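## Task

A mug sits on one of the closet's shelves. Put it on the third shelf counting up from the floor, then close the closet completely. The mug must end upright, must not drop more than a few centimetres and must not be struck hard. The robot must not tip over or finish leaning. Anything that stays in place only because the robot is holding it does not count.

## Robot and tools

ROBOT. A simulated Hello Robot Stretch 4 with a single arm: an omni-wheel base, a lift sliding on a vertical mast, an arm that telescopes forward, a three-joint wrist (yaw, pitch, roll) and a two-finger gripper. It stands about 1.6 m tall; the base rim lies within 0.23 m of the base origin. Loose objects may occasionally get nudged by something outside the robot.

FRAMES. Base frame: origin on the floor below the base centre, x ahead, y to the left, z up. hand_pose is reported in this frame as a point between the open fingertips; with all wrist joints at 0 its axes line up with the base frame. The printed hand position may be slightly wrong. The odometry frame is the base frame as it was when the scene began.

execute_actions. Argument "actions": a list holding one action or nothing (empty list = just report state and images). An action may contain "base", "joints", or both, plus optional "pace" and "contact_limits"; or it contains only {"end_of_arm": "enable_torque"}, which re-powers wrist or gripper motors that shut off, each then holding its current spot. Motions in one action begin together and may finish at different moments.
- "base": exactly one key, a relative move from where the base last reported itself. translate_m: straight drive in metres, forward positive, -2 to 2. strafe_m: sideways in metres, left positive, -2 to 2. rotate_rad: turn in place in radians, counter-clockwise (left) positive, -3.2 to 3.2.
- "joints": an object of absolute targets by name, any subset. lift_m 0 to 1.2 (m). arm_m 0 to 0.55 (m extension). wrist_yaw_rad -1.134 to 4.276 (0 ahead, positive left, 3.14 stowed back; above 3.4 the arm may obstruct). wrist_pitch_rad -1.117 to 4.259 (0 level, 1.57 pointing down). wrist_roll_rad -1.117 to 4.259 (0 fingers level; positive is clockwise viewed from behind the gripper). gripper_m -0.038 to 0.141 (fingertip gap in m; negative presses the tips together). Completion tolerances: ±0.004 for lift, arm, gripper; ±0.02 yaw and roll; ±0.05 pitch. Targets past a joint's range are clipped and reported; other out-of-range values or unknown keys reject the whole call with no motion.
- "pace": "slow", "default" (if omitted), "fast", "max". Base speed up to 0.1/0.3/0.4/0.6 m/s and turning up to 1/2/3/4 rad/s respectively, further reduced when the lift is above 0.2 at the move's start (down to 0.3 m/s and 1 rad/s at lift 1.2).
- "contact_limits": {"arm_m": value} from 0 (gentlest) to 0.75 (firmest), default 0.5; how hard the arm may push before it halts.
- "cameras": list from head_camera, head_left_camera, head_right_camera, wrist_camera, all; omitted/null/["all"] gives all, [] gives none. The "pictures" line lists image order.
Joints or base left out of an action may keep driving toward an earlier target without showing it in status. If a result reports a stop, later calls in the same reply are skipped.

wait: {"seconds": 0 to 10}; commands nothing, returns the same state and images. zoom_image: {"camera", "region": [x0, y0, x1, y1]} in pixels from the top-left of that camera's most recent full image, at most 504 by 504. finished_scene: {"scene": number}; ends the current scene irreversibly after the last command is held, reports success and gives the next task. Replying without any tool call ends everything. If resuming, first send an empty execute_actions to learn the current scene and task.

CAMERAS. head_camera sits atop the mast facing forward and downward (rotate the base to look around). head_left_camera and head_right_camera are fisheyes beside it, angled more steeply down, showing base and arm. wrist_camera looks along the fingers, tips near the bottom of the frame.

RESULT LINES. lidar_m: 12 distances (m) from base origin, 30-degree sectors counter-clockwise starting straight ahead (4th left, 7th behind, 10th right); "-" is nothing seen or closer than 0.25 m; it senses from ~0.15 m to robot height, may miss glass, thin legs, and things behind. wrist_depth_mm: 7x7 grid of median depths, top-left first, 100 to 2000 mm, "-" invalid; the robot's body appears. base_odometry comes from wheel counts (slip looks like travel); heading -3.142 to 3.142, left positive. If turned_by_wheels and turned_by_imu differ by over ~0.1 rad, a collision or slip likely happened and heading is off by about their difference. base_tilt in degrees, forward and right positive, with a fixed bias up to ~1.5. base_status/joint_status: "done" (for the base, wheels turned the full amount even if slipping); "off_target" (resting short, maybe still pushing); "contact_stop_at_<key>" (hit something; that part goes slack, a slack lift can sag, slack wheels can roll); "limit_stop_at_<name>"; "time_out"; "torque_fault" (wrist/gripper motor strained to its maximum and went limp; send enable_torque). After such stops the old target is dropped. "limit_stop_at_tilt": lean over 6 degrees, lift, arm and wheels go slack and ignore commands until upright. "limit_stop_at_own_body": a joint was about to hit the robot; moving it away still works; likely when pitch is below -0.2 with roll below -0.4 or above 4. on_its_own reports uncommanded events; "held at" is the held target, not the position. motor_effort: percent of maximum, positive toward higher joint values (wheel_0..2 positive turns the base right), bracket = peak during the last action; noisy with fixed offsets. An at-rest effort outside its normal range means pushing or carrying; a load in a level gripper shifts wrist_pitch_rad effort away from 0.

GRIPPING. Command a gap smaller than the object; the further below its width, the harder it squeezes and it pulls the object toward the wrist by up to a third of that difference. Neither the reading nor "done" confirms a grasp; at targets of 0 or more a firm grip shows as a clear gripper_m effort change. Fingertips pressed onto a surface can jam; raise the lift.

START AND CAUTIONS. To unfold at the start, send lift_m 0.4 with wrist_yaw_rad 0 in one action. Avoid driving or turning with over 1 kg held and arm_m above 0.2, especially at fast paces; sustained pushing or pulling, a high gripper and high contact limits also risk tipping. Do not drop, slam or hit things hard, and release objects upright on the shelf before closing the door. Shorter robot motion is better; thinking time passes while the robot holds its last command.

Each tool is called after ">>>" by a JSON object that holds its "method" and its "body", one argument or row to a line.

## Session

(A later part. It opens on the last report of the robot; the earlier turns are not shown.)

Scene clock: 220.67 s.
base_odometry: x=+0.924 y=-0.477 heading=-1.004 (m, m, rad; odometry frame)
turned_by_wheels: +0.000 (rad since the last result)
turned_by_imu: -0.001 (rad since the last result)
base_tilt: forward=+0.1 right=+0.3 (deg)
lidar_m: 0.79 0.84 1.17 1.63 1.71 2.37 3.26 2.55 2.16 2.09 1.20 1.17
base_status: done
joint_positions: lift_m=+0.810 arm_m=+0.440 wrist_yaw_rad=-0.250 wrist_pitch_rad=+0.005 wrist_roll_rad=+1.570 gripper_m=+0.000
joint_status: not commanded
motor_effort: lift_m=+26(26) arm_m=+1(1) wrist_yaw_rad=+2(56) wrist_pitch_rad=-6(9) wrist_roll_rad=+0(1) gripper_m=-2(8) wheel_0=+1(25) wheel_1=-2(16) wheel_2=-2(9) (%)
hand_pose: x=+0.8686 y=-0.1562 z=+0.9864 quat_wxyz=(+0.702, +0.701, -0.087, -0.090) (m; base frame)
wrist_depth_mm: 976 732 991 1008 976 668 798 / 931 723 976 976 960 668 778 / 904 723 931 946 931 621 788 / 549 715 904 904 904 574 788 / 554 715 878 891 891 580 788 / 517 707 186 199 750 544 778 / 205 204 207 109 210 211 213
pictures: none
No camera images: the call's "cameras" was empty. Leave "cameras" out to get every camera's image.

>>> {"method": "execute_actions", "body": {
  "actions": [
    {"base":{"strafe_m":-0.3},"joints":{"arm_m":0.40,"wrist_roll_rad":0,"wrist_yaw_rad":0.7,"lift_m":0.95}}
  ]
}}

Scene clock: 235.37 s.
base_odometry: x=+0.671 y=-0.637 heading=-1.004 (m, m, rad; odometry frame)
turned_by_wheels: +0.000 (rad since the last result)
turned_by_imu: -0.042 (rad since the last result)
base_tilt: forward=+0.1 right=+0.3 (deg)
lidar_m: 0.87 0.86 1.13 1.92 1.99 2.68 3.25 2.51 1.90 1.78 1.89 1.00
base_status: done
joint_positions: lift_m=+0.950 arm_m=+0.401 wrist_yaw_rad=+0.700 wrist_pitch_rad=+0.005 wrist_roll_rad=+0.000 gripper_m=+0.000
joint_status: all done
motor_effort: lift_m=+26(30) arm_m=-4(7) wrist_yaw_rad=+1(90) wrist_pitch_rad=-9(32) wrist_roll_rad=-1(6) gripper_m=-3(6) wheel_0=+1(21) wheel_1=-1(31) wheel_2=-2(17) (%)
hand_pose: x=+0.8487 y=+0.1189 z=+1.1263 quat_wxyz=(+0.939, -0.001, +0.002, +0.343) (m; base frame)
wrist_depth_mm: 375 306 304 1078 891 768 699 / 377 309 306 1025 554 445 452 / 382 309 307 960 866 778 691 / 384 310 307 1078 917 798 699 / 389 309 307 946 878 778 699 / 397 309 187 198 466 500 492 / 402 300 303 108 891 750 676
pictures: head_camera, head_left_camera, head_right_camera, wrist_camera
Images, in order (width x height): head_camera 420x560, head_left_camera 420x672, head_right_camera 420x672, wrist_camera 616x392.

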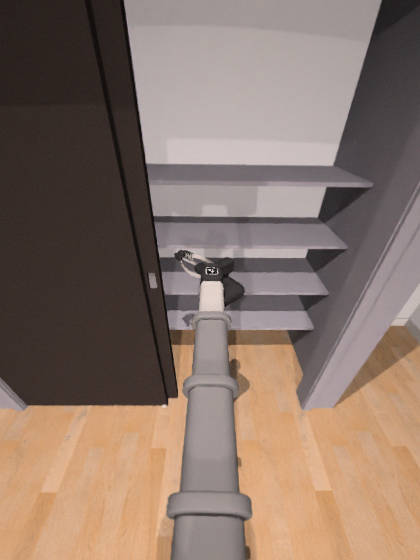

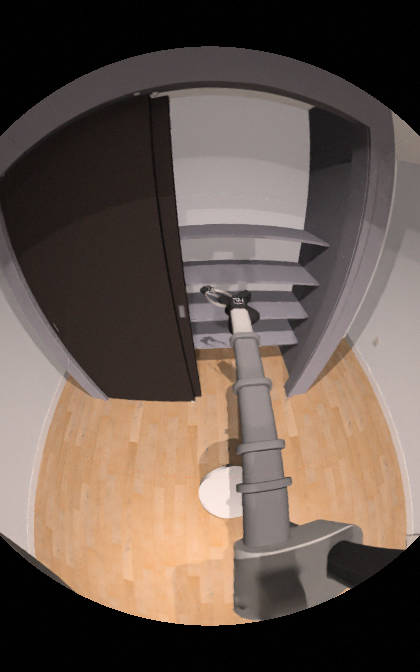

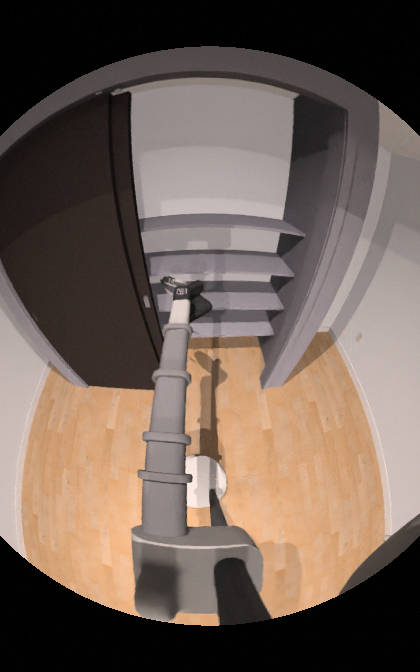

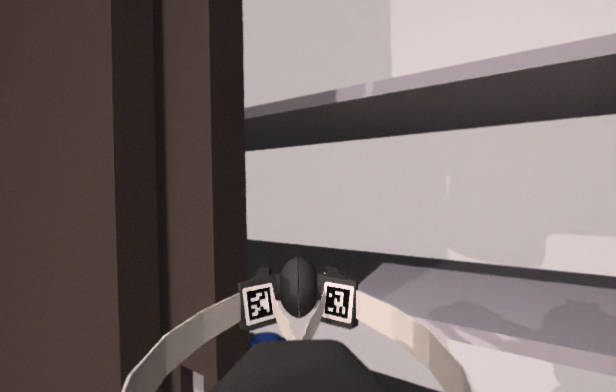

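>>> {"method": "execute_actions", "body": {
  "actions": [
    {"joints":{"arm_m":0.55},"contact_limits":{"arm_m":0.2}}
  ],
  "cameras": ["wrist_camera"]
}}

Scene clock: 244.03 s.
base_odometry: x=+0.671 y=-0.637 heading=-1.004 (m, m, rad; odometry frame)
turned_by_wheels: +0.000 (rad since the last result)
turned_by_imu: -0.001 (rad since the last result)
base_tilt: forward=+0.1 right=+0.2 (deg)
lidar_m: 0.88 0.85 1.12 1.92 1.98 2.69 3.27 2.51 1.90 1.79 1.88 0.99
base_status: not commanded
joint_positions: lift_m=+0.950 arm_m=+0.548 wrist_yaw_rad=+0.700 wrist_pitch_rad=+0.005 wrist_roll_rad=+0.000 gripper_m=+0.000
joint_status: all done
joint sent to its limit — the command would take arm_m past its upper limit, so that joint was sent only as far as its limit.
motor_effort: lift_m=+26(26) arm_m=+4(2) wrist_yaw_rad=+1(1) wrist_pitch_rad=-7(9) wrist_roll_rad=+0(0) gripper_m=-3(3) wheel_0=+1(1) wheel_1=-2(1) wheel_2=-2(2) (%)
contact_limits: arm_m 0.2
hand_pose: x=+0.9958 y=+0.1190 z=+1.1264 quat_wxyz=(+0.939, -0.001, +0.002, +0.343) (m; base frame)
wrist_depth_mm: 1118 1255 1078 891 336 291 286 / 1118 1229 544 436 436 445 452 / 778 891 904 842 741 654 580 / 1118 1255 1078 904 750 654 580 / 204 991 976 842 741 654 585 / 204 1229 187 199 430 496 496 / 204 960 866 109 332 342 340
pictures: wrist_camera
Images, in order (width x height): wrist_camera 616x392.

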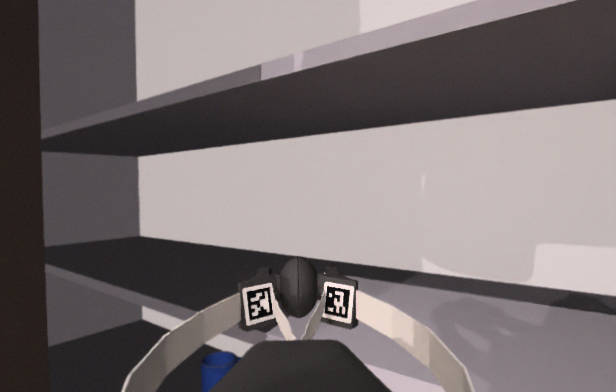

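>>> {"method": "execute_actions", "body": {
  "actions": [
    {"joints":{"arm_m":0.2}}
  ],
  "cameras": []
}}

>>> {"method": "execute_actions", "body": {
  "actions": [
    {"base":{"strafe_m":0.33},"joints":{"wrist_yaw_rad":0,"lift_m":0.81}}
  ],
  "cameras": ["wrist_camera"]
}}

Scene clock: 296.13 s.
base_odometry: x=+0.671 y=-0.637 heading=-1.004 (m, m, rad; odometry frame)
turned_by_wheels: +0.000 (rad since the last result)
turned_by_imu: -0.001 (rad since the last result)
base_tilt: forward=+0.1 right=+0.2 (deg)
lidar_m: 0.88 0.86 1.12 1.92 1.99 2.72 3.26 2.51 1.89 1.78 1.87 0.99
base_status: not commanded
joint_positions: lift_m=+0.950 arm_m=+0.201 wrist_yaw_rad=+0.700 wrist_pitch_rad=+0.005 wrist_roll_rad=+0.000 gripper_m=+0.000
joint_status: all done
motor_effort: lift_m=+25(26) arm_m=-5(7) wrist_yaw_rad=+0(0) wrist_pitch_rad=-6(7) wrist_roll_rad=+0(1) gripper_m=-3(3) wheel_0=+1(1) wheel_1=-2(2) wheel_2=-2(2) (%)
hand_pose: x=+0.6487 y=+0.1190 z=+1.1264 quat_wxyz=(+0.939, -0.001, +0.002, +0.343) (m; base frame)
wrist_depth_mm: 891 654 517 455 1078 960 854 / 931 654 512 462 1078 960 831 / 931 668 517 462 946 946 831 / 946 668 521 459 1098 946 854 / 960 676 525 459 931 904 842 / 976 691 187 198 661 946 603 / 976 691 535 109 917 931 854
pictures: none
No camera images: the call's "cameras" was empty. Leave "cameras" out to get every camera's image.

Scene clock: 298.57 s.
base_odometry: x=+0.949 y=-0.460 heading=-1.004 (m, m, rad; odometry frame)
turned_by_wheels: +0.000 (rad since the last result)
turned_by_imu: +0.001 (rad since the last result)
base_tilt: forward=+0.1 right=+0.2 (deg)
lidar_m: 0.78 0.82 1.13 1.59 1.64 2.23 2.81 2.52 2.24 2.12 1.24 1.19
base_status: done
joint_positions: lift_m=+0.810 arm_m=+0.201 wrist_yaw_rad=+0.000 wrist_pitch_rad=+0.005 wrist_roll_rad=+0.000 gripper_m=+0.000
joint_status: all done
motor_effort: lift_m=+15(25) arm_m=-4(5) wrist_yaw_rad=+0(4) wrist_pitch_rad=-8(6) wrist_roll_rad=+0(0) gripper_m=-5(2) wheel_0=+0(11) wheel_1=+2(11) wheel_2=+0(1) (%)
hand_pose: x=+0.6602 y=-0.0873 z=+0.9872 quat_wxyz=(+1.000, +0.000, +0.002, +0.000) (m; base frame)
wrist_depth_mm: 362 364 370 415 1078 1078 1098 / 362 366 370 421 946 946 960 / 362 368 370 424 1098 1098 1118 / 364 368 370 421 1098 1098 1118 / 366 368 373 424 1118 1098 1138 / 366 370 187 198 842 991 991 / 370 370 377 109 732 741 788
pictures: wrist_camera
Images, in order (width x height): wrist_camera 616x392.

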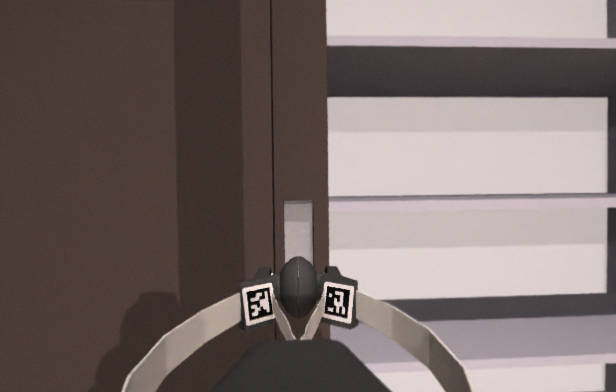

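>>> {"method": "execute_actions", "body": {
  "actions": [
    {"base":{"rotate_rad":0.04},"joints":{"wrist_yaw_rad":0.2,"wrist_roll_rad":1.57}}
  ],
  "cameras": []
}}

>>> {"method": "execute_actions", "body": {
  "actions": [
    {"base":{"strafe_m":-0.093},"joints":{"arm_m":0.33}}
  ],
  "cameras": ["wrist_camera"]
}}

Scene clock: 318.53 s.
base_odometry: x=+0.949 y=-0.460 heading=-0.965 (m, m, rad; odometry frame)
turned_by_wheels: +0.039 (rad since the last result)
turned_by_imu: +0.039 (rad since the last result)
base_tilt: forward=+0.1 right=+0.2 (deg)
lidar_m: 0.79 0.84 1.15 1.59 1.67 2.32 3.27 2.57 2.20 2.12 1.22 1.14
base_status: done
joint_positions: lift_m=+0.810 arm_m=+0.201 wrist_yaw_rad=+0.200 wrist_pitch_rad=+0.005 wrist_roll_rad=+1.570 gripper_m=+0.000
joint_status: all done
motor_effort: lift_m=+15(15) arm_m=-4(4) wrist_yaw_rad=+1(5) wrist_pitch_rad=-8(7) wrist_roll_rad=+1(6) gripper_m=-3(2) wheel_0=-3(6) wheel_1=-3(3) wheel_2=-4(9) (%)
hand_pose: x=+0.6718 y=-0.0285 z=+0.9872 quat_wxyz=(+0.704, +0.703, +0.072, +0.069) (m; base frame)
wrist_depth_mm: 960 723 976 976 976 960 788 / 991 634 991 991 798 661 732 / 375 375 377 387 384 389 389 / 345 347 349 353 357 357 364 / 359 362 364 366 368 373 377 / 370 375 186 199 379 389 389 / 387 384 392 109 397 402 407
pictures: none
No camera images: the call's "cameras" was empty. Leave "cameras" out to get every camera's image.

Scene clock: 319.97 s.
base_odometry: x=+0.873 y=-0.513 heading=-0.965 (m, m, rad; odometry frame)
turned_by_wheels: +0.000 (rad since the last result)
turned_by_imu: +0.000 (rad since the last result)
base_tilt: forward=+0.1 right=+0.2 (deg)
lidar_m: 0.79 0.83 1.16 1.70 1.77 2.46 3.28 2.56 2.09 2.02 1.16 1.16
base_status: done
joint_positions: lift_m=+0.810 arm_m=+0.329 wrist_yaw_rad=+0.200 wrist_pitch_rad=+0.005 wrist_roll_rad=+1.570 gripper_m=+0.000
joint_status: all done
motor_effort: lift_m=+15(15) arm_m=+5(8) wrist_yaw_rad=+1(2) wrist_pitch_rad=-7(7) wrist_roll_rad=+2(2) gripper_m=-2(3) wheel_0=+2(10) wheel_1=-2(11) wheel_2=+0(3) (%)
hand_pose: x=+0.8002 y=-0.0284 z=+0.9873 quat_wxyz=(+0.704, +0.703, +0.072, +0.069) (m; base frame)
wrist_depth_mm: 554 732 854 854 866 574 778 / 549 715 891 891 891 615 788 / 891 723 917 931 917 621 798 / 530 621 946 960 809 574 312 / 271 272 276 287 279 283 285 / 256 255 188 198 242 253 253 / 240 240 244 108 248 251 255
pictures: wrist_camera
Images, in order (width x height): wrist_camera 616x392.

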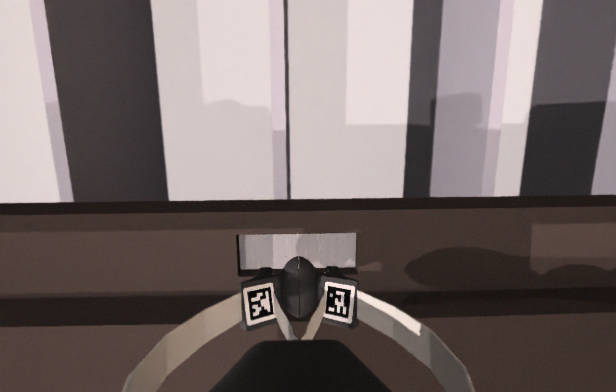

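>>> {"method": "execute_actions", "body": {
  "actions": [
    {"joints":{"arm_m":0.42}, "contact_limits":{"arm_m":0.2},"pace":"slow"}
  ],
  "cameras": ["wrist_camera"]
}}

Scene clock: 331.33 s.
base_odometry: x=+0.873 y=-0.512 heading=-0.965 (m, m, rad; odometry frame)
turned_by_wheels: +0.001 (rad since the last result)
turned_by_imu: +0.000 (rad since the last result)
base_tilt: forward=+0.0 right=+0.2 (deg)
lidar_m: 0.79 0.84 1.14 1.69 1.76 2.46 3.27 2.55 2.09 2.02 1.16 1.15
base_status: not commanded
joint_positions: lift_m=+0.810 arm_m=+0.386 wrist_yaw_rad=+0.202 wrist_pitch_rad=+0.005 wrist_roll_rad=+1.570 gripper_m=+0.000
joint_status: arm_m contact_stop (moved +0.056 of +0.091)
on_its_own: arm_m is slack since a contact_stop (your +0.420 is given up)
motor_effort: lift_m=+15(15) arm_m=+0(14) wrist_yaw_rad=-6(6) wrist_pitch_rad=-7(9) wrist_roll_rad=+2(1) gripper_m=-4(3) wheel_0=+6(6) wheel_1=+3(3) wheel_2=-1(5) (%)
contact_limits: arm_m 0.2
hand_pose: x=+0.8566 y=-0.0277 z=+0.9873 quat_wxyz=(+0.704, +0.703, +0.073, +0.070) (m; base frame)
wrist_depth_mm: 466 715 809 798 820 535 759 / 496 723 831 831 842 539 778 / 517 723 854 866 854 539 798 / 492 668 891 891 891 539 768 / 216 217 219 218 221 224 225 / 223 224 189 203 227 232 233 / 195 183 195 108 190 193 193
pictures: wrist_camera
Images, in order (width x height): wrist_camera 616x392.

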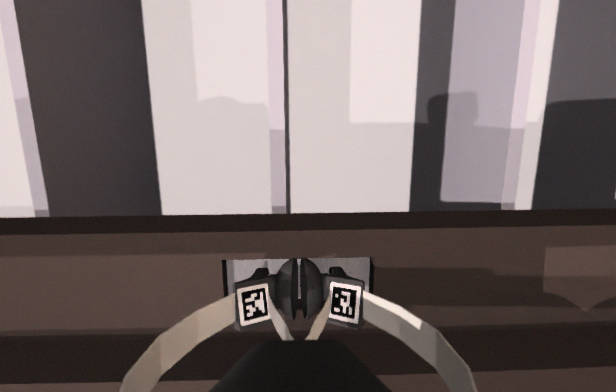

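Looks seated. Drag right.

>>> {"method": "execute_actions", "body": {
  "actions": [
    {"base":{"strafe_m":-0.3},"joints":{"arm_m":0.384},"pace":"slow"}
  ],
  "cameras": ["wrist_camera","head_camera"]
}}

Scene clock: 338.17 s.
base_odometry: x=+0.627 y=-0.683 heading=-0.963 (m, m, rad; odometry frame)
turned_by_wheels: +0.002 (rad since the last result)
turned_by_imu: +0.004 (rad since the last result)
base_tilt: forward=+0.0 right=+0.2 (deg)
lidar_m: 0.82 0.84 1.16 1.99 2.09 2.90 3.29 2.41 1.78 1.71 1.08 0.95
base_status: done
joint_positions: lift_m=+0.810 arm_m=+0.383 wrist_yaw_rad=+0.208 wrist_pitch_rad=+0.004 wrist_roll_rad=+1.570 gripper_m=+0.000
joint_status: all done
on_its_own: wrist_yaw_rad is at rest, and its effort (-24) is outside its rest range (-13 to +13)
motor_effort: lift_m=+15(15) arm_m=+4(5) wrist_yaw_rad=-24(29) wrist_pitch_rad=-5(6) wrist_roll_rad=+1(2) gripper_m=+1(3) wheel_0=+18(22) wheel_1=+6(6) wheel_2=-2(2) (%)
hand_pose: x=+0.8546 y=-0.0258 z=+0.9874 quat_wxyz=(+0.704, +0.703, +0.075, +0.072) (m; base frame)
wrist_depth_mm: 473 723 798 809 798 530 750 / 496 723 831 820 831 535 768 / 496 723 854 854 854 539 778 / 521 676 891 891 878 539 768 / 212 213 216 216 219 220 222 / 219 221 187 204 189 230 232 / 229 227 232 108 237 238 242
pictures: head_camera, wrist_camera
Images, in order (width x height): head_camera 420x560, wrist_camera 616x392.

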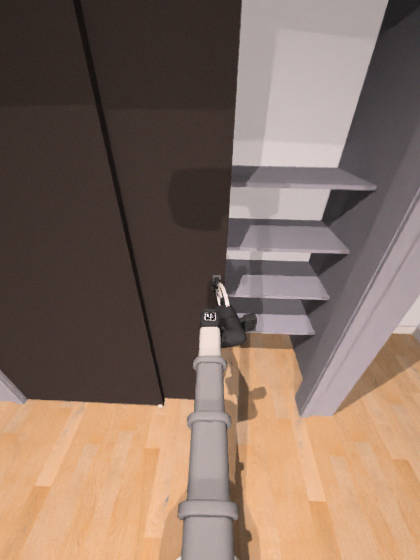

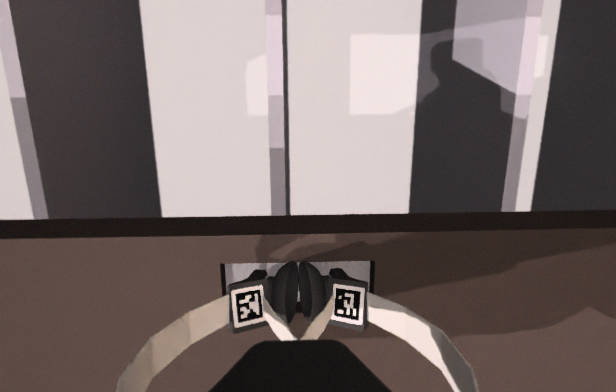

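>>> {"method": "execute_actions", "body": {
  "actions": [
    {"base":{"strafe_m":-0.3},"pace":"slow"}
  ],
  "cameras": ["wrist_camera","head_camera"]
}}

Scene clock: 348.27 s.
base_odometry: x=+0.381 y=-0.855 heading=-0.961 (m, m, rad; odometry frame)
turned_by_wheels: +0.002 (rad since the last result)
turned_by_imu: +0.059 (rad since the last result)
base_tilt: forward=+0.1 right=+0.2 (deg)
lidar_m: 0.84 0.90 1.24 2.28 2.42 3.30 2.96 1.94 1.47 1.44 1.56 0.82
base_status: done
joint_positions: lift_m=+0.810 arm_m=+0.383 wrist_yaw_rad=+0.212 wrist_pitch_rad=+0.004 wrist_roll_rad=+1.570 gripper_m=+0.000
joint_status: not commanded
on_its_own: wrist_yaw_rad is at rest, and its effort (-33) is outside its rest range (-13 to +13)
motor_effort: lift_m=+15(15) arm_m=+5(5) wrist_yaw_rad=-33(45) wrist_pitch_rad=-7(5) wrist_roll_rad=+0(1) gripper_m=+2(1) wheel_0=+22(28) wheel_1=+8(12) wheel_2=-4(5) (%)
hand_pose: x=+0.8544 y=-0.0248 z=+0.9874 quat_wxyz=(+0.704, +0.703, +0.076, +0.073) (m; base frame)
wrist_depth_mm: 469 723 768 788 778 535 732 / 469 715 820 809 831 530 768 / 496 723 878 854 866 539 778 / 517 668 891 891 878 539 768 / 211 212 213 215 220 218 220 / 218 220 188 202 187 230 233 / 232 229 235 108 240 241 246
pictures: head_camera, wrist_camera
Images, in order (width x height): head_camera 420x560, wrist_camera 616x392.

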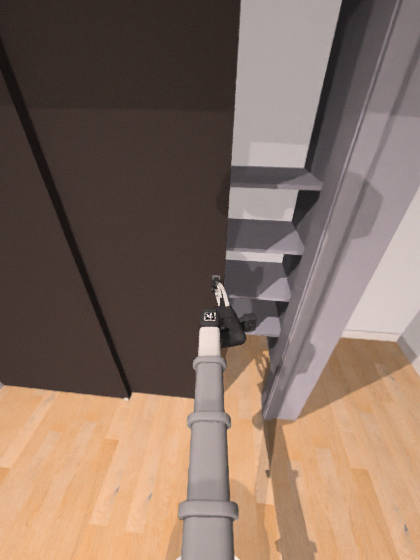

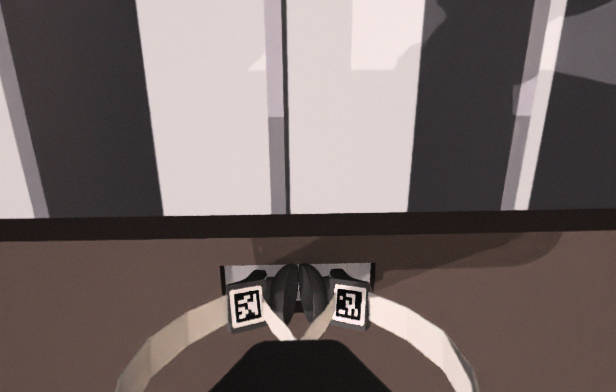

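>>> {"method": "execute_actions", "body": {
  "actions": [
    {"base":{"strafe_m":-0.15},"pace":"slow"}
  ],
  "cameras": ["head_camera"]
}}

Scene clock: 354.73 s.
base_odometry: x=+0.258 y=-0.940 heading=-0.958 (m, m, rad; odometry frame)
turned_by_wheels: +0.002 (rad since the last result)
turned_by_imu: +0.057 (rad since the last result)
base_tilt: forward=+0.0 right=+0.2 (deg)
lidar_m: 0.84 0.90 1.30 2.40 2.64 2.50 3.25 1.69 1.31 1.31 1.46 0.77
base_status: done
joint_positions: lift_m=+0.810 arm_m=+0.383 wrist_yaw_rad=+0.214 wrist_pitch_rad=+0.004 wrist_roll_rad=+1.570 gripper_m=+0.000
joint_status: not commanded
on_its_own: wrist_yaw_rad is at rest, and its effort (-40) is outside its rest range (-13 to +13)
motor_effort: lift_m=+15(15) arm_m=+5(5) wrist_yaw_rad=-40(52) wrist_pitch_rad=-6(6) wrist_roll_rad=+1(1) gripper_m=+0(1) wheel_0=+25(30) wheel_1=+8(9) wheel_2=-3(3) (%)
hand_pose: x=+0.8545 y=-0.0241 z=+0.9874 quat_wxyz=(+0.704, +0.703, +0.077, +0.074) (m; base frame)
wrist_depth_mm: 473 723 768 768 768 525 715 / 469 715 809 820 820 535 759 / 492 732 842 842 866 535 788 / 500 661 917 891 891 539 778 / 208 210 212 214 216 217 218 / 219 221 186 203 187 231 234 / 235 232 237 109 247 245 251
pictures: head_camera
Images, in order (width x height): head_camera 420x560.

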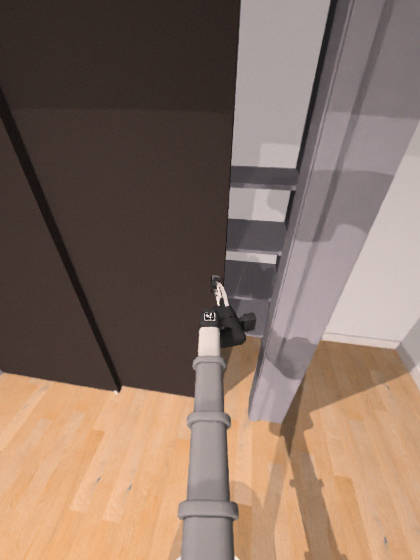

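>>> {"method": "execute_actions", "body": {
  "actions": [
    {"joints":{"arm_m":0.34}}
  ],
  "cameras": []
}}

>>> {"method": "execute_actions", "body": {
  "actions": [
    {"base":{"rotate_rad":-0.12}}
  ],
  "cameras": []
}}

>>> {"method": "execute_actions", "body": {
  "actions": [
    {"base":{"strafe_m":0.10}}
  ],
  "cameras": ["wrist_camera"]
}}

Scene clock: 366.37 s.
base_odometry: x=+0.258 y=-0.941 heading=-0.960 (m, m, rad; odometry frame)
turned_by_wheels: -0.002 (rad since the last result)
turned_by_imu: -0.003 (rad since the last result)
base_tilt: forward=+0.0 right=+0.1 (deg)
lidar_m: 0.81 0.90 1.33 2.40 2.63 2.48 3.26 1.68 1.33 1.30 1.47 0.78
base_status: not commanded
joint_positions: lift_m=+0.810 arm_m=+0.341 wrist_yaw_rad=+0.200 wrist_pitch_rad=+0.004 wrist_roll_rad=+1.570 gripper_m=+0.000
joint_status: all done
motor_effort: lift_m=+15(15) arm_m=-4(11) wrist_yaw_rad=+0(43) wrist_pitch_rad=-6(7) wrist_roll_rad=+1(1) gripper_m=-3(4) wheel_0=+1(25) wheel_1=+1(8) wheel_2=+1(3) (%)
hand_pose: x=+0.8118 y=-0.0283 z=+0.9873 quat_wxyz=(+0.704, +0.703, +0.072, +0.069) (m; base frame)
wrist_depth_mm: 496 723 809 809 809 535 768 / 525 715 854 854 854 574 788 / 549 715 904 891 904 580 788 / 525 621 931 917 809 535 282 / 247 248 250 250 255 259 262 / 262 264 186 198 264 274 277 / 279 274 281 109 286 289 296
pictures: none
No camera images: the call's "cameras" was empty. Leave "cameras" out to get every camera's image.

Scene clock: 367.13 s.
base_odometry: x=+0.258 y=-0.941 heading=-1.080 (m, m, rad; odometry frame)
turned_by_wheels: -0.119 (rad since the last result)
turned_by_imu: -0.120 (rad since the last result)
base_tilt: forward=+0.1 right=+0.3 (deg)
lidar_m: 0.76 0.85 1.14 2.41 2.52 3.37 3.27 1.87 1.36 1.29 1.40 0.78
base_status: done
joint_positions: lift_m=+0.810 arm_m=+0.341 wrist_yaw_rad=+0.200 wrist_pitch_rad=+0.004 wrist_roll_rad=+1.570 gripper_m=+0.000
joint_status: not commanded
motor_effort: lift_m=+15(15) arm_m=-4(4) wrist_yaw_rad=+1(2) wrist_pitch_rad=-6(7) wrist_roll_rad=+1(1) gripper_m=-3(4) wheel_0=+3(10) wheel_1=+2(9) wheel_2=+3(10) (%)
hand_pose: x=+0.8118 y=-0.0284 z=+0.9873 quat_wxyz=(+0.704, +0.703, +0.072, +0.069) (m; base frame)
wrist_depth_mm: 143 144 145 146 148 148 149 / 469 627 866 484 809 504 732 / 549 723 878 891 891 574 798 / 891 723 917 917 931 627 788 / 931 723 960 960 960 627 788 / 960 661 186 199 293 634 750 / 266 266 267 109 272 274 277
pictures: none
No camera images: the call's "cameras" was empty. Leave "cameras" out to get every camera's image.

Scene clock: 368.60 s.
base_odometry: x=+0.346 y=-0.894 heading=-1.080 (m, m, rad; odometry frame)
turned_by_wheels: +0.000 (rad since the last result)
turned_by_imu: +0.000 (rad since the last result)
base_tilt: forward=+0.1 right=+0.2 (deg)
lidar_m: 0.82 0.86 1.14 2.30 2.40 3.34 2.80 1.98 1.46 1.39 1.50 0.80
base_status: done
joint_positions: lift_m=+0.810 arm_m=+0.341 wrist_yaw_rad=+0.200 wrist_pitch_rad=+0.004 wrist_roll_rad=+1.570 gripper_m=+0.000
joint_status: not commanded
motor_effort: lift_m=+15(15) arm_m=-5(4) wrist_yaw_rad=+1(2) wrist_pitch_rad=-7(5) wrist_roll_rad=+1(1) gripper_m=-4(4) wheel_0=-3(11) wheel_1=+2(12) wheel_2=+0(3) (%)
hand_pose: x=+0.8118 y=-0.0284 z=+0.9873 quat_wxyz=(+0.704, +0.703, +0.072, +0.069) (m; base frame)
wrist_depth_mm: 521 732 831 831 854 530 778 / 525 715 878 854 866 574 798 / 554 723 904 904 878 580 798 / 554 627 904 917 798 544 732 / 247 247 250 250 255 256 259 / 255 256 186 198 260 266 268 / 265 264 267 109 273 274 279
pictures: wrist_camera
Images, in order (width x height): wrist_camera 616x392.

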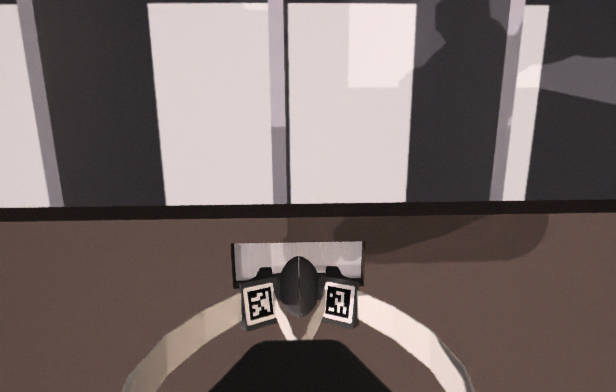

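>>> {"method": "execute_actions", "body": {
  "actions": [
    {"joints":{"arm_m":0.42}, "contact_limits":{"arm_m":0.2},"pace":"slow"}
  ],
  "cameras": []
}}

Scene clock: 372.60 s.
base_odometry: x=+0.346 y=-0.894 heading=-1.080 (m, m, rad; odometry frame)
turned_by_wheels: +0.000 (rad since the last result)
turned_by_imu: +0.000 (rad since the last result)
base_tilt: forward=+0.1 right=+0.2 (deg)
lidar_m: 0.83 0.85 1.14 2.31 2.41 3.35 2.82 1.98 1.46 1.41 1.50 0.79
base_status: not commanded
joint_positions: lift_m=+0.810 arm_m=+0.373 wrist_yaw_rad=+0.200 wrist_pitch_rad=+0.005 wrist_roll_rad=+1.570 gripper_m=+0.000
joint_status: arm_m contact_stop (moved +0.033 of +0.079)
on_its_own: arm_m is slack since a contact_stop (your +0.420 is given up)
motor_effort: lift_m=+15(16) arm_m=+0(13) wrist_yaw_rad=+1(5) wrist_pitch_rad=-7(7) wrist_roll_rad=+0(1) gripper_m=-2(4) wheel_0=+3(3) wheel_1=+2(3) wheel_2=-2(6) (%)
contact_limits: arm_m 0.2
hand_pose: x=+0.8444 y=-0.0283 z=+0.9873 quat_wxyz=(+0.704, +0.703, +0.072, +0.069) (m; base frame)
wrist_depth_mm: 462 723 788 809 820 530 750 / 500 732 831 831 831 530 778 / 525 723 866 866 866 539 798 / 521 676 878 878 891 539 768 / 216 217 218 218 222 223 226 / 222 224 188 202 228 233 235 / 230 230 234 108 239 241 245
pictures: none
No camera images: the call's "cameras" was empty. Leave "cameras" out to get every camera's image.

>>> {"method": "execute_actions", "body": {
  "actions": [
    {"base":{"strafe_m":-0.17},"joints":{"arm_m":0.371},"pace":"slow"}
  ],
  "cameras": ["head_camera","wrist_camera"]
}}

Scene clock: 377.77 s.
base_odometry: x=+0.196 y=-0.974 heading=-1.078 (m, m, rad; odometry frame)
turned_by_wheels: +0.001 (rad since the last result)
turned_by_imu: +0.002 (rad since the last result)
base_tilt: forward=+0.1 right=+0.2 (deg)
lidar_m: 0.75 0.86 1.14 2.47 2.60 3.35 3.30 1.79 1.29 1.24 1.34 0.79
base_status: done
joint_positions: lift_m=+0.810 arm_m=+0.371 wrist_yaw_rad=+0.206 wrist_pitch_rad=+0.005 wrist_roll_rad=+1.570 gripper_m=+0.000
joint_status: all done
on_its_own: wrist_yaw_rad is at rest, and its effort (-17) is outside its rest range (-13 to +13)
motor_effort: lift_m=+15(15) arm_m=+1(3) wrist_yaw_rad=-17(31) wrist_pitch_rad=-6(6) wrist_roll_rad=+1(1) gripper_m=+0(3) wheel_0=+14(17) wheel_1=+2(6) wheel_2=+1(1) (%)
hand_pose: x=+0.8421 y=-0.0265 z=+0.9873 quat_wxyz=(+0.704, +0.703, +0.074, +0.071) (m; base frame)
wrist_depth_mm: 125 126 128 128 129 130 131 / 117 118 120 121 121 122 123 / 122 123 124 125 126 127 128 / 126 127 129 130 131 132 237 / 214 216 218 219 220 223 224 / 221 224 189 203 187 232 235 / 231 229 234 109 238 240 245
pictures: head_camera, wrist_camera
Images, in order (width x height): head_camera 420x560, wrist_camera 616x392.

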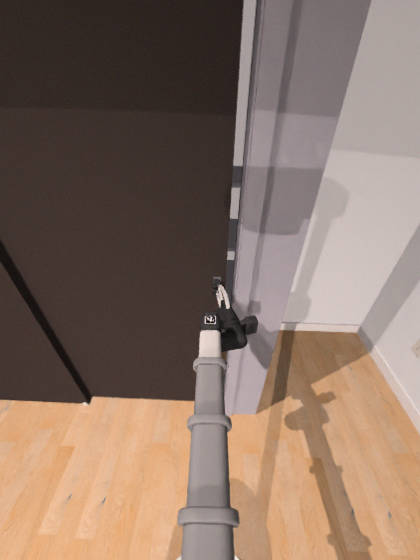

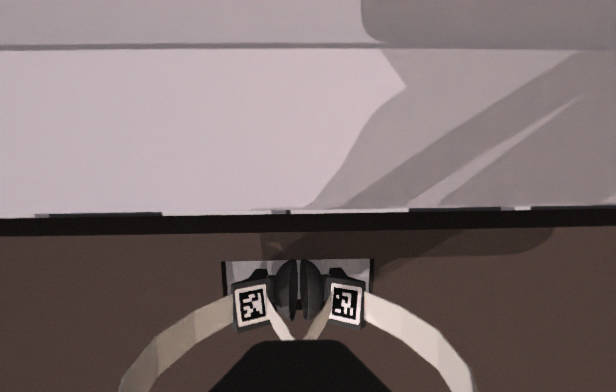

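Small gap remains (~2-3 cm). Continue a bit.

>>> {"method": "execute_actions", "body": {
  "actions": [
    {"base":{"strafe_m":-0.035},"pace":"slow"}
  ],
  "cameras": ["head_camera","wrist_camera"]
}}

Scene clock: 382.27 s.
base_odometry: x=+0.166 y=-0.990 heading=-1.076 (m, m, rad; odometry frame)
turned_by_wheels: +0.002 (rad since the last result)
turned_by_imu: +0.002 (rad since the last result)
base_tilt: forward=+0.0 right=+0.2 (deg)
lidar_m: 0.76 0.86 1.16 2.50 2.63 3.35 2.83 1.73 1.24 1.20 1.30 0.79
base_status: done
joint_positions: lift_m=+0.810 arm_m=+0.371 wrist_yaw_rad=+0.208 wrist_pitch_rad=+0.005 wrist_roll_rad=+1.570 gripper_m=+0.000
joint_status: not commanded
on_its_own: wrist_yaw_rad is at rest, and its effort (-23) is outside its rest range (-13 to +13)
motor_effort: lift_m=+15(15) arm_m=+1(1) wrist_yaw_rad=-23(37) wrist_pitch_rad=-7(5) wrist_roll_rad=+1(1) gripper_m=-4(3) wheel_0=+17(21) wheel_1=+5(6) wheel_2=+0(1) (%)
hand_pose: x=+0.8420 y=-0.0259 z=+0.9873 quat_wxyz=(+0.704, +0.703, +0.075, +0.072) (m; base frame)
wrist_depth_mm: 125 126 127 128 129 130 131 / 129 131 132 133 134 135 136 / 132 134 135 136 137 138 139 / 125 127 128 129 130 131 132 / 131 132 133 134 135 136 138 / 221 223 183 195 180 232 234 / 231 229 234 109 239 241 245
pictures: head_camera, wrist_camera
Images, in order (width x height): head_camera 420x560, wrist_camera 616x392.

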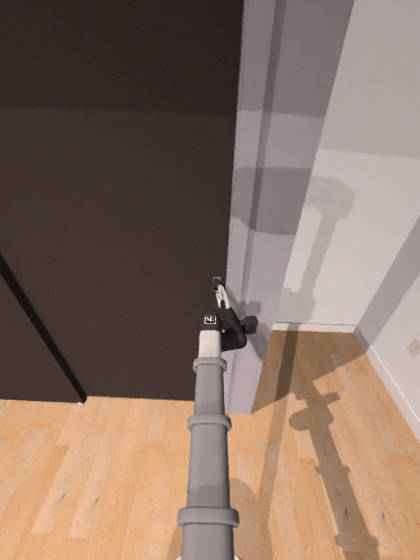

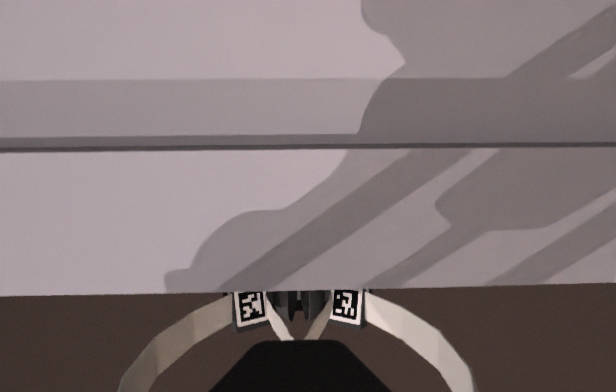

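>>> {"method": "execute_actions", "body": {
  "actions": [
    {"joints":{"arm_m":0.22}}
  ],
  "cameras": []
}}

>>> {"method": "execute_actions", "body": {
  "actions": [
    {"base":{"strafe_m":1.3},"pace":"fast"}
  ],
  "cameras": ["head_camera","wrist_camera"]
}}

Scene clock: 391.37 s.
base_odometry: x=+0.166 y=-0.990 heading=-1.077 (m, m, rad; odometry frame)
turned_by_wheels: -0.001 (rad since the last result)
turned_by_imu: -0.002 (rad since the last result)
base_tilt: forward=+0.1 right=+0.2 (deg)
lidar_m: 0.75 0.87 1.16 2.52 2.63 3.36 2.83 1.73 1.25 1.19 1.30 0.79
base_status: not commanded
joint_positions: lift_m=+0.810 arm_m=+0.221 wrist_yaw_rad=+0.200 wrist_pitch_rad=+0.005 wrist_roll_rad=+1.570 gripper_m=+0.000
joint_status: all done
motor_effort: lift_m=+15(15) arm_m=-5(6) wrist_yaw_rad=+1(25) wrist_pitch_rad=-8(6) wrist_roll_rad=+1(2) gripper_m=-2(6) wheel_0=+5(18) wheel_1=+4(4) wheel_2=+3(3) (%)
hand_pose: x=+0.6918 y=-0.0284 z=+0.9873 quat_wxyz=(+0.704, +0.703, +0.072, +0.069) (m; base frame)
wrist_depth_mm: 262 264 266 266 270 272 274 / 270 271 274 278 279 279 283 / 276 277 274 276 281 281 285 / 276 276 282 282 286 289 289 / 368 370 373 373 379 384 389 / 382 382 186 198 387 402 404 / 397 394 399 109 410 410 424
pictures: none
No camera images: the call's "cameras" was empty. Leave "cameras" out to get every camera's image.

Scene clock: 395.90 s.
base_odometry: x=+1.311 y=-0.374 heading=-1.077 (m, m, rad; odometry frame)
turned_by_wheels: +0.000 (rad since the last result)
turned_by_imu: +0.003 (rad since the last result)
base_tilt: forward=+0.1 right=+0.2 (deg)
lidar_m: 0.81 0.85 1.25 1.21 1.27 1.77 3.26 2.55 2.58 2.51 1.20 0.84
base_status: done
joint_positions: lift_m=+0.810 arm_m=+0.221 wrist_yaw_rad=+0.200 wrist_pitch_rad=+0.005 wrist_roll_rad=+1.570 gripper_m=+0.000
joint_status: not commanded
motor_effort: lift_m=+15(15) arm_m=-5(4) wrist_yaw_rad=+0(0) wrist_pitch_rad=-8(5) wrist_roll_rad=+1(1) gripper_m=-4(4) wheel_0=-1(13) wheel_1=+0(12) wheel_2=+0(3) (%)
hand_pose: x=+0.6918 y=-0.0284 z=+0.9873 quat_wxyz=(+0.704, +0.703, +0.072, +0.069) (m; base frame)
wrist_depth_mm: 306 309 312 314 315 317 320 / 315 320 322 325 329 330 332 / 329 330 332 338 338 342 343 / 338 343 345 347 351 357 355 / 351 357 359 362 366 370 375 / 366 373 186 198 373 382 387 / 384 382 387 108 392 399 404
pictures: head_camera, wrist_camera
Images, in order (width x height): head_camera 420x560, wrist_camera 616x392.

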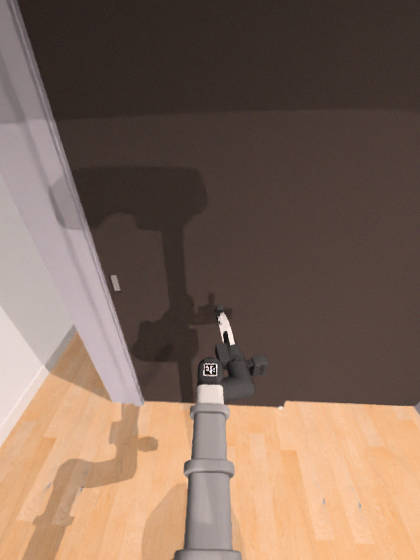

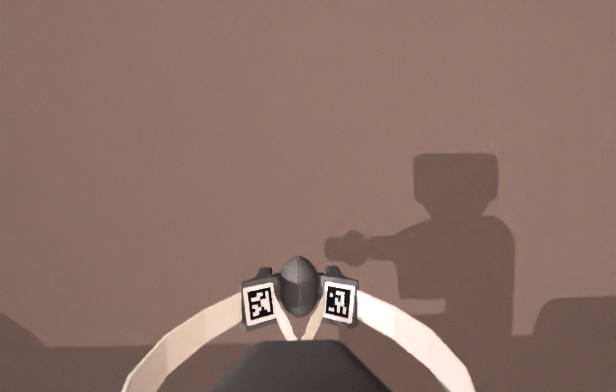

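>>> {"method": "execute_actions", "body": {
  "actions": [
    {"base":{"strafe_m":0.37},"joints":{"arm_m":0.27}}
  ],
  "cameras": ["wrist_camera"]
}}

Scene clock: 402.37 s.
base_odometry: x=+1.636 y=-0.199 heading=-1.077 (m, m, rad; odometry frame)
turned_by_wheels: +0.000 (rad since the last result)
turned_by_imu: +0.000 (rad since the last result)
base_tilt: forward=+0.0 right=+0.2 (deg)
lidar_m: 0.79 0.84 0.86 0.83 0.88 1.23 3.24 2.64 2.99 2.88 1.12 0.85
base_status: done
joint_positions: lift_m=+0.810 arm_m=+0.269 wrist_yaw_rad=+0.200 wrist_pitch_rad=+0.005 wrist_roll_rad=+1.570 gripper_m=+0.000
joint_status: all done
motor_effort: lift_m=+15(15) arm_m=+5(4) wrist_yaw_rad=+0(1) wrist_pitch_rad=-5(7) wrist_roll_rad=+1(1) gripper_m=-4(3) wheel_0=+0(11) wheel_1=+1(10) wheel_2=+0(2) (%)
hand_pose: x=+0.7402 y=-0.0284 z=+0.9873 quat_wxyz=(+0.704, +0.703, +0.072, +0.069) (m; base frame)
wrist_depth_mm: 273 273 276 279 279 283 285 / 281 283 285 289 290 294 294 / 291 294 296 298 301 303 304 / 301 306 307 309 314 315 317 / 312 317 319 319 324 327 330 / 327 327 188 199 329 338 338 / 306 306 309 109 317 317 324
pictures: wrist_camera
Images, in order (width x height): wrist_camera 616x392.

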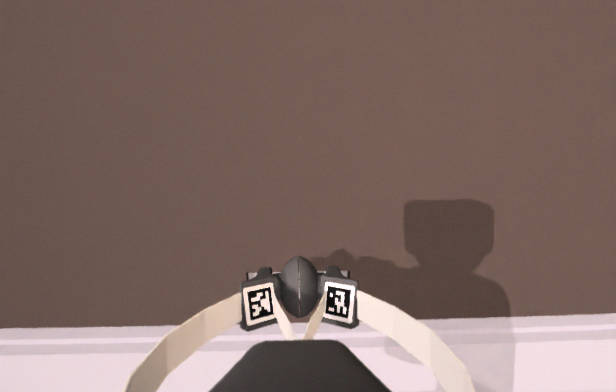

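>>> {"method": "execute_actions", "body": {
  "actions": [
    {"joints":{"wrist_roll_rad":0}}
  ],
  "cameras": ["wrist_camera"]
}}

Scene clock: 412.93 s.
base_odometry: x=+1.636 y=-0.199 heading=-1.077 (m, m, rad; odometry frame)
turned_by_wheels: +0.000 (rad since the last result)
turned_by_imu: -0.001 (rad since the last result)
base_tilt: forward=+0.1 right=+0.2 (deg)
lidar_m: 0.79 0.85 0.86 0.84 0.88 1.24 3.24 2.65 2.98 2.88 1.15 0.85
base_status: not commanded
joint_positions: lift_m=+0.810 arm_m=+0.269 wrist_yaw_rad=+0.200 wrist_pitch_rad=+0.005 wrist_roll_rad=+0.000 gripper_m=+0.000
joint_status: all done
motor_effort: lift_m=+15(15) arm_m=+5(5) wrist_yaw_rad=+2(1) wrist_pitch_rad=-7(7) wrist_roll_rad=+0(4) gripper_m=-3(3) wheel_0=+0(0) wheel_1=+0(0) wheel_2=+0(0) (%)
hand_pose: x=+0.7402 y=-0.0284 z=+0.9873 quat_wxyz=(+0.995, +0.000, +0.002, +0.100) (m; base frame)
wrist_depth_mm: 353 332 324 317 300 289 277 / 349 330 322 317 303 289 279 / 353 336 324 319 304 289 279 / 355 334 322 320 304 291 279 / 355 336 319 319 307 294 282 / 359 336 187 199 301 294 281 / 364 340 312 109 306 290 283
pictures: wrist_camera
Images, in order (width x height): wrist_camera 616x392.

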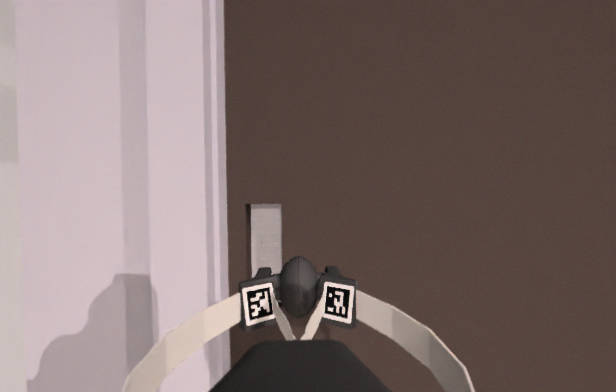

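>>> {"method": "execute_actions", "body": {
  "actions": [
    {"base":{"strafe_m":0.049},"joints":{"wrist_roll_rad":1.57}}
  ],
  "cameras": []
}}

>>> {"method": "execute_actions", "body": {
  "actions": [
    {"joints":{"arm_m":0.42}, "contact_limits":{"arm_m":0.2},"pace":"slow"}
  ],
  "cameras": []
}}

Scene clock: 420.97 s.
base_odometry: x=+1.680 y=-0.176 heading=-1.078 (m, m, rad; odometry frame)
turned_by_wheels: +0.000 (rad since the last result)
turned_by_imu: +0.000 (rad since the last result)
base_tilt: forward=+0.1 right=+0.3 (deg)
lidar_m: 0.78 1.10 0.82 0.77 0.83 1.18 3.24 2.68 3.07 2.93 1.16 0.85
base_status: done
joint_positions: lift_m=+0.810 arm_m=+0.269 wrist_yaw_rad=+0.200 wrist_pitch_rad=+0.005 wrist_roll_rad=+1.570 gripper_m=+0.000
joint_status: all done
motor_effort: lift_m=+15(15) arm_m=+5(5) wrist_yaw_rad=+1(0) wrist_pitch_rad=-9(7) wrist_roll_rad=+2(9) gripper_m=-5(4) wheel_0=-2(12) wheel_1=+1(10) wheel_2=+0(0) (%)
hand_pose: x=+0.7402 y=-0.0284 z=+0.9873 quat_wxyz=(+0.704, +0.703, +0.072, +0.069) (m; base frame)
wrist_depth_mm: 273 276 277 281 282 283 286 / 282 285 287 290 291 296 296 / 293 296 298 300 301 306 309 / 303 307 309 312 312 317 322 / 315 319 320 329 324 325 329 / 297 300 187 198 304 310 310 / 322 304 312 109 332 334 342
pictures: none
No camera images: the call's "cameras" was empty. Leave "cameras" out to get every camera's image.

Scene clock: 422.93 s.
base_odometry: x=+1.680 y=-0.176 heading=-1.077 (m, m, rad; odometry frame)
turned_by_wheels: +0.000 (rad since the last result)
turned_by_imu: +0.001 (rad since the last result)
base_tilt: forward=+0.1 right=+0.3 (deg)
lidar_m: 0.80 1.09 0.80 0.78 0.83 1.16 3.24 2.68 3.02 2.92 1.13 0.85
base_status: not commanded
joint_positions: lift_m=+0.810 arm_m=+0.369 wrist_yaw_rad=+0.201 wrist_pitch_rad=+0.005 wrist_roll_rad=+1.570 gripper_m=+0.000
joint_status: arm_m contact_stop (moved +0.099 of +0.151)
on_its_own: arm_m is slack since a contact_stop (your +0.420 is given up)
motor_effort: lift_m=+15(15) arm_m=+0(16) wrist_yaw_rad=-1(4) wrist_pitch_rad=-8(7) wrist_roll_rad=+1(1) gripper_m=-4(4) wheel_0=+5(5) wheel_1=+1(4) wheel_2=-2(5) (%)
contact_limits: arm_m 0.2
hand_pose: x=+0.8396 y=-0.0282 z=+0.9873 quat_wxyz=(+0.704, +0.703, +0.072, +0.069) (m; base frame)
wrist_depth_mm: 185 187 189 190 192 192 194 / 191 193 195 196 198 199 202 / 198 200 202 203 205 207 208 / 206 208 209 211 213 215 216 / 213 215 216 217 221 224 227 / 223 224 189 203 227 234 233 / 212 202 213 109 206 211 211
pictures: none
No camera images: the call's "cameras" was empty. Leave "cameras" out to get every camera's image.

>>> {"method": "execute_actions", "body": {
  "actions": [
    {"base":{"strafe_m":-0.15},"joints":{"arm_m":0.367},"pace":"slow"}
  ],
  "cameras": ["head_camera"]
}}

Scene clock: 434.17 s.
base_odometry: x=+1.548 y=-0.247 heading=-1.075 (m, m, rad; odometry frame)
turned_by_wheels: +0.002 (rad since the last result)
turned_by_imu: +0.003 (rad since the last result)
base_tilt: forward=+0.0 right=+0.2 (deg)
lidar_m: 0.81 0.84 0.97 0.92 0.99 1.39 3.24 2.60 2.87 2.78 1.14 0.85
base_status: done
joint_positions: lift_m=+0.810 arm_m=+0.367 wrist_yaw_rad=+0.212 wrist_pitch_rad=+0.005 wrist_roll_rad=+1.570 gripper_m=+0.000
joint_status: all done
on_its_own: wrist_yaw_rad is at rest, and its effort (-35) is outside its rest range (-13 to +13)
motor_effort: lift_m=+15(15) arm_m=+2(1) wrist_yaw_rad=-35(44) wrist_pitch_rad=-5(6) wrist_roll_rad=+1(2) gripper_m=+0(4) wheel_0=+20(21) wheel_1=+5(5) wheel_2=+2(4) (%)
hand_pose: x=+0.8380 y=-0.0247 z=+0.9873 quat_wxyz=(+0.704, +0.703, +0.076, +0.073) (m; base frame)
wrist_depth_mm: 180 181 183 185 186 187 189 / 186 189 190 192 194 195 196 / 194 196 198 200 201 203 204 / 203 203 206 208 210 211 214 / 211 213 216 216 219 221 223 / 220 223 187 207 188 232 233 / 512 492 530 109 512 517 525
pictures: head_camera
Images, in order (width x height): head_camera 420x560.

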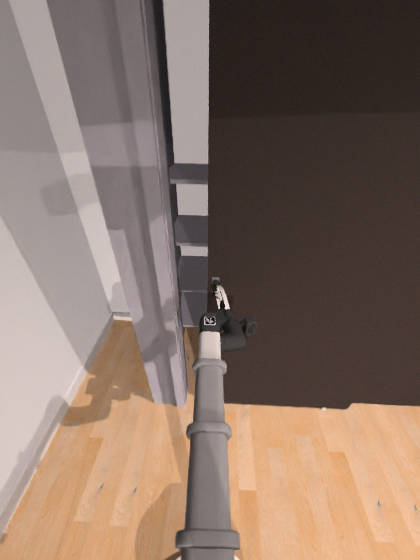

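>>> {"method": "execute_actions", "body": {
  "actions": [
    {"joints":{"arm_m":0.33}}
  ],
  "cameras": []
}}

>>> {"method": "execute_actions", "body": {
  "actions": [
    {"base":{"strafe_m":0.085}}
  ],
  "cameras": []
}}

>>> {"method": "execute_actions", "body": {
  "actions": [
    {"joints":{"arm_m":0.41}, "contact_limits":{"arm_m":0.2}}
  ],
  "cameras": ["head_camera"]
}}

Scene clock: 441.77 s.
base_odometry: x=+1.548 y=-0.247 heading=-1.077 (m, m, rad; odometry frame)
turned_by_wheels: -0.001 (rad since the last result)
turned_by_imu: -0.002 (rad since the last result)
base_tilt: forward=+0.1 right=+0.3 (deg)
lidar_m: 0.81 0.85 0.97 0.94 0.99 1.39 3.23 2.61 2.87 2.77 1.14 0.84
base_status: not commanded
joint_positions: lift_m=+0.810 arm_m=+0.331 wrist_yaw_rad=+0.200 wrist_pitch_rad=+0.005 wrist_roll_rad=+1.570 gripper_m=+0.000
joint_status: all done
motor_effort: lift_m=+15(15) arm_m=-5(7) wrist_yaw_rad=-1(37) wrist_pitch_rad=-6(6) wrist_roll_rad=+1(1) gripper_m=-5(8) wheel_0=+4(20) wheel_1=+2(6) wheel_2=+3(4) (%)
hand_pose: x=+0.8018 y=-0.0283 z=+0.9873 quat_wxyz=(+0.704, +0.703, +0.072, +0.069) (m; base frame)
wrist_depth_mm: 213 216 216 219 220 221 224 / 220 223 224 226 228 229 232 / 229 230 232 235 236 238 240 / 237 239 241 243 246 248 249 / 247 249 251 251 254 257 262 / 256 258 186 198 262 268 270 / 564 539 564 109 530 564 559
pictures: none
No camera images: the call's "cameras" was empty. Leave "cameras" out to get every camera's image.

Scene clock: 443.13 s.
base_odometry: x=+1.622 y=-0.207 heading=-1.076 (m, m, rad; odometry frame)
turned_by_wheels: +0.000 (rad since the last result)
turned_by_imu: +0.000 (rad since the last result)
base_tilt: forward=+0.1 right=+0.2 (deg)
lidar_m: 0.81 0.84 0.88 0.84 0.90 1.26 3.23 2.66 2.97 2.86 1.16 0.85
base_status: done
joint_positions: lift_m=+0.810 arm_m=+0.331 wrist_yaw_rad=+0.200 wrist_pitch_rad=+0.005 wrist_roll_rad=+1.570 gripper_m=+0.000
joint_status: not commanded
motor_effort: lift_m=+15(15) arm_m=-5(5) wrist_yaw_rad=+1(1) wrist_pitch_rad=-6(7) wrist_roll_rad=+1(1) gripper_m=-3(4) wheel_0=+0(11) wheel_1=+1(8) wheel_2=+0(1) (%)
hand_pose: x=+0.8018 y=-0.0283 z=+0.9873 quat_wxyz=(+0.704, +0.703, +0.072, +0.069) (m; base frame)
wrist_depth_mm: 216 218 220 222 224 225 226 / 224 225 226 229 232 233 235 / 232 235 238 251 241 242 243 / 240 243 246 247 250 252 480 / 759 668 768 759 750 676 723 / 554 559 187 198 342 377 379 / 300 289 301 109 287 297 296
pictures: none
No camera images: the call's "cameras" was empty. Leave "cameras" out to get every camera's image.

Scene clock: 444.30 s.
base_odometry: x=+1.622 y=-0.207 heading=-1.076 (m, m, rad; odometry frame)
turned_by_wheels: +0.000 (rad since the last result)
turned_by_imu: +0.000 (rad since the last result)
base_tilt: forward=+0.0 right=+0.2 (deg)
lidar_m: 0.79 0.85 0.89 0.85 0.89 1.28 3.24 2.65 2.96 2.86 1.15 0.85
base_status: not commanded
joint_positions: lift_m=+0.810 arm_m=+0.409 wrist_yaw_rad=+0.200 wrist_pitch_rad=+0.005 wrist_roll_rad=+1.570 gripper_m=+0.000
joint_status: all done
motor_effort: lift_m=+15(15) arm_m=+5(6) wrist_yaw_rad=+2(1) wrist_pitch_rad=-7(6) wrist_roll_rad=+1(1) gripper_m=-5(3) wheel_0=+0(0) wheel_1=+1(1) wheel_2=+0(0) (%)
contact_limits: arm_m 0.2
hand_pose: x=+0.8802 y=-0.0284 z=+0.9873 quat_wxyz=(+0.704, +0.703, +0.072, +0.069) (m; base frame)
wrist_depth_mm: 144 146 147 148 149 150 151 / 150 151 152 153 154 155 156 / 155 156 164 171 161 161 162 / 160 162 166 175 168 168 169 / 500 621 654 209 699 580 707 / 525 554 186 198 500 539 549 / 433 283 366 109 286 296 294
pictures: head_camera
Images, in order (width x height): head_camera 420x560.

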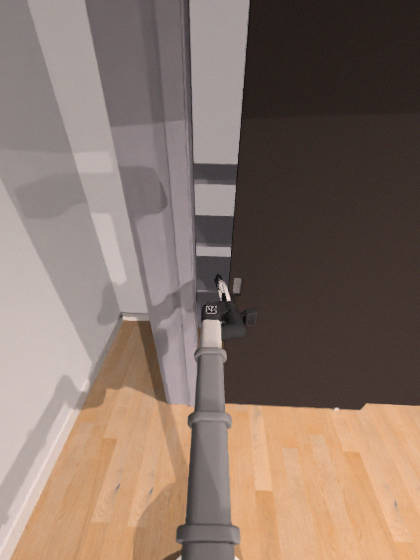

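The gripper is in the gap. Push the door right.

>>> {"method": "execute_actions", "body": {
  "actions": [
    {"base":{"strafe_m":-0.6},"pace":"slow"}
  ],
  "cameras": ["head_camera"]
}}

Scene clock: 454.17 s.
base_odometry: x=+1.095 y=-0.492 heading=-1.075 (m, m, rad; odometry frame)
turned_by_wheels: +0.001 (rad since the last result)
turned_by_imu: +0.005 (rad since the last result)
base_tilt: forward=+0.1 right=+0.2 (deg)
lidar_m: 0.80 1.01 1.16 1.44 1.52 2.17 3.25 2.56 2.35 2.26 1.11 0.82
base_status: done
joint_positions: lift_m=+0.810 arm_m=+0.409 wrist_yaw_rad=+0.205 wrist_pitch_rad=+0.005 wrist_roll_rad=+1.570 gripper_m=+0.000
joint_status: not commanded
motor_effort: lift_m=+15(15) arm_m=+4(5) wrist_yaw_rad=-12(54) wrist_pitch_rad=-7(7) wrist_roll_rad=+1(1) gripper_m=-4(3) wheel_0=+11(22) wheel_1=+0(6) wheel_2=+6(9) (%)
hand_pose: x=+0.8804 y=-0.0269 z=+0.9873 quat_wxyz=(+0.704, +0.703, +0.074, +0.071) (m; base frame)
wrist_depth_mm: 124 126 127 128 129 130 130 / 129 130 132 133 133 135 136 / 134 135 136 138 139 140 141 / 139 141 155 156 146 146 147 / 145 147 160 160 154 152 153 / 152 153 154 156 156 539 768 / 976 609 991 109 931 580 788
pictures: head_camera
Images, in order (width x height): head_camera 420x560.

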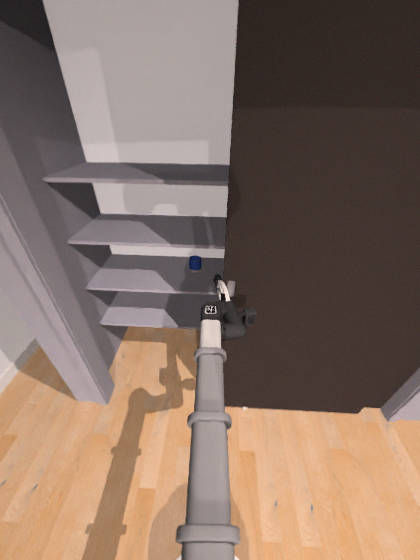

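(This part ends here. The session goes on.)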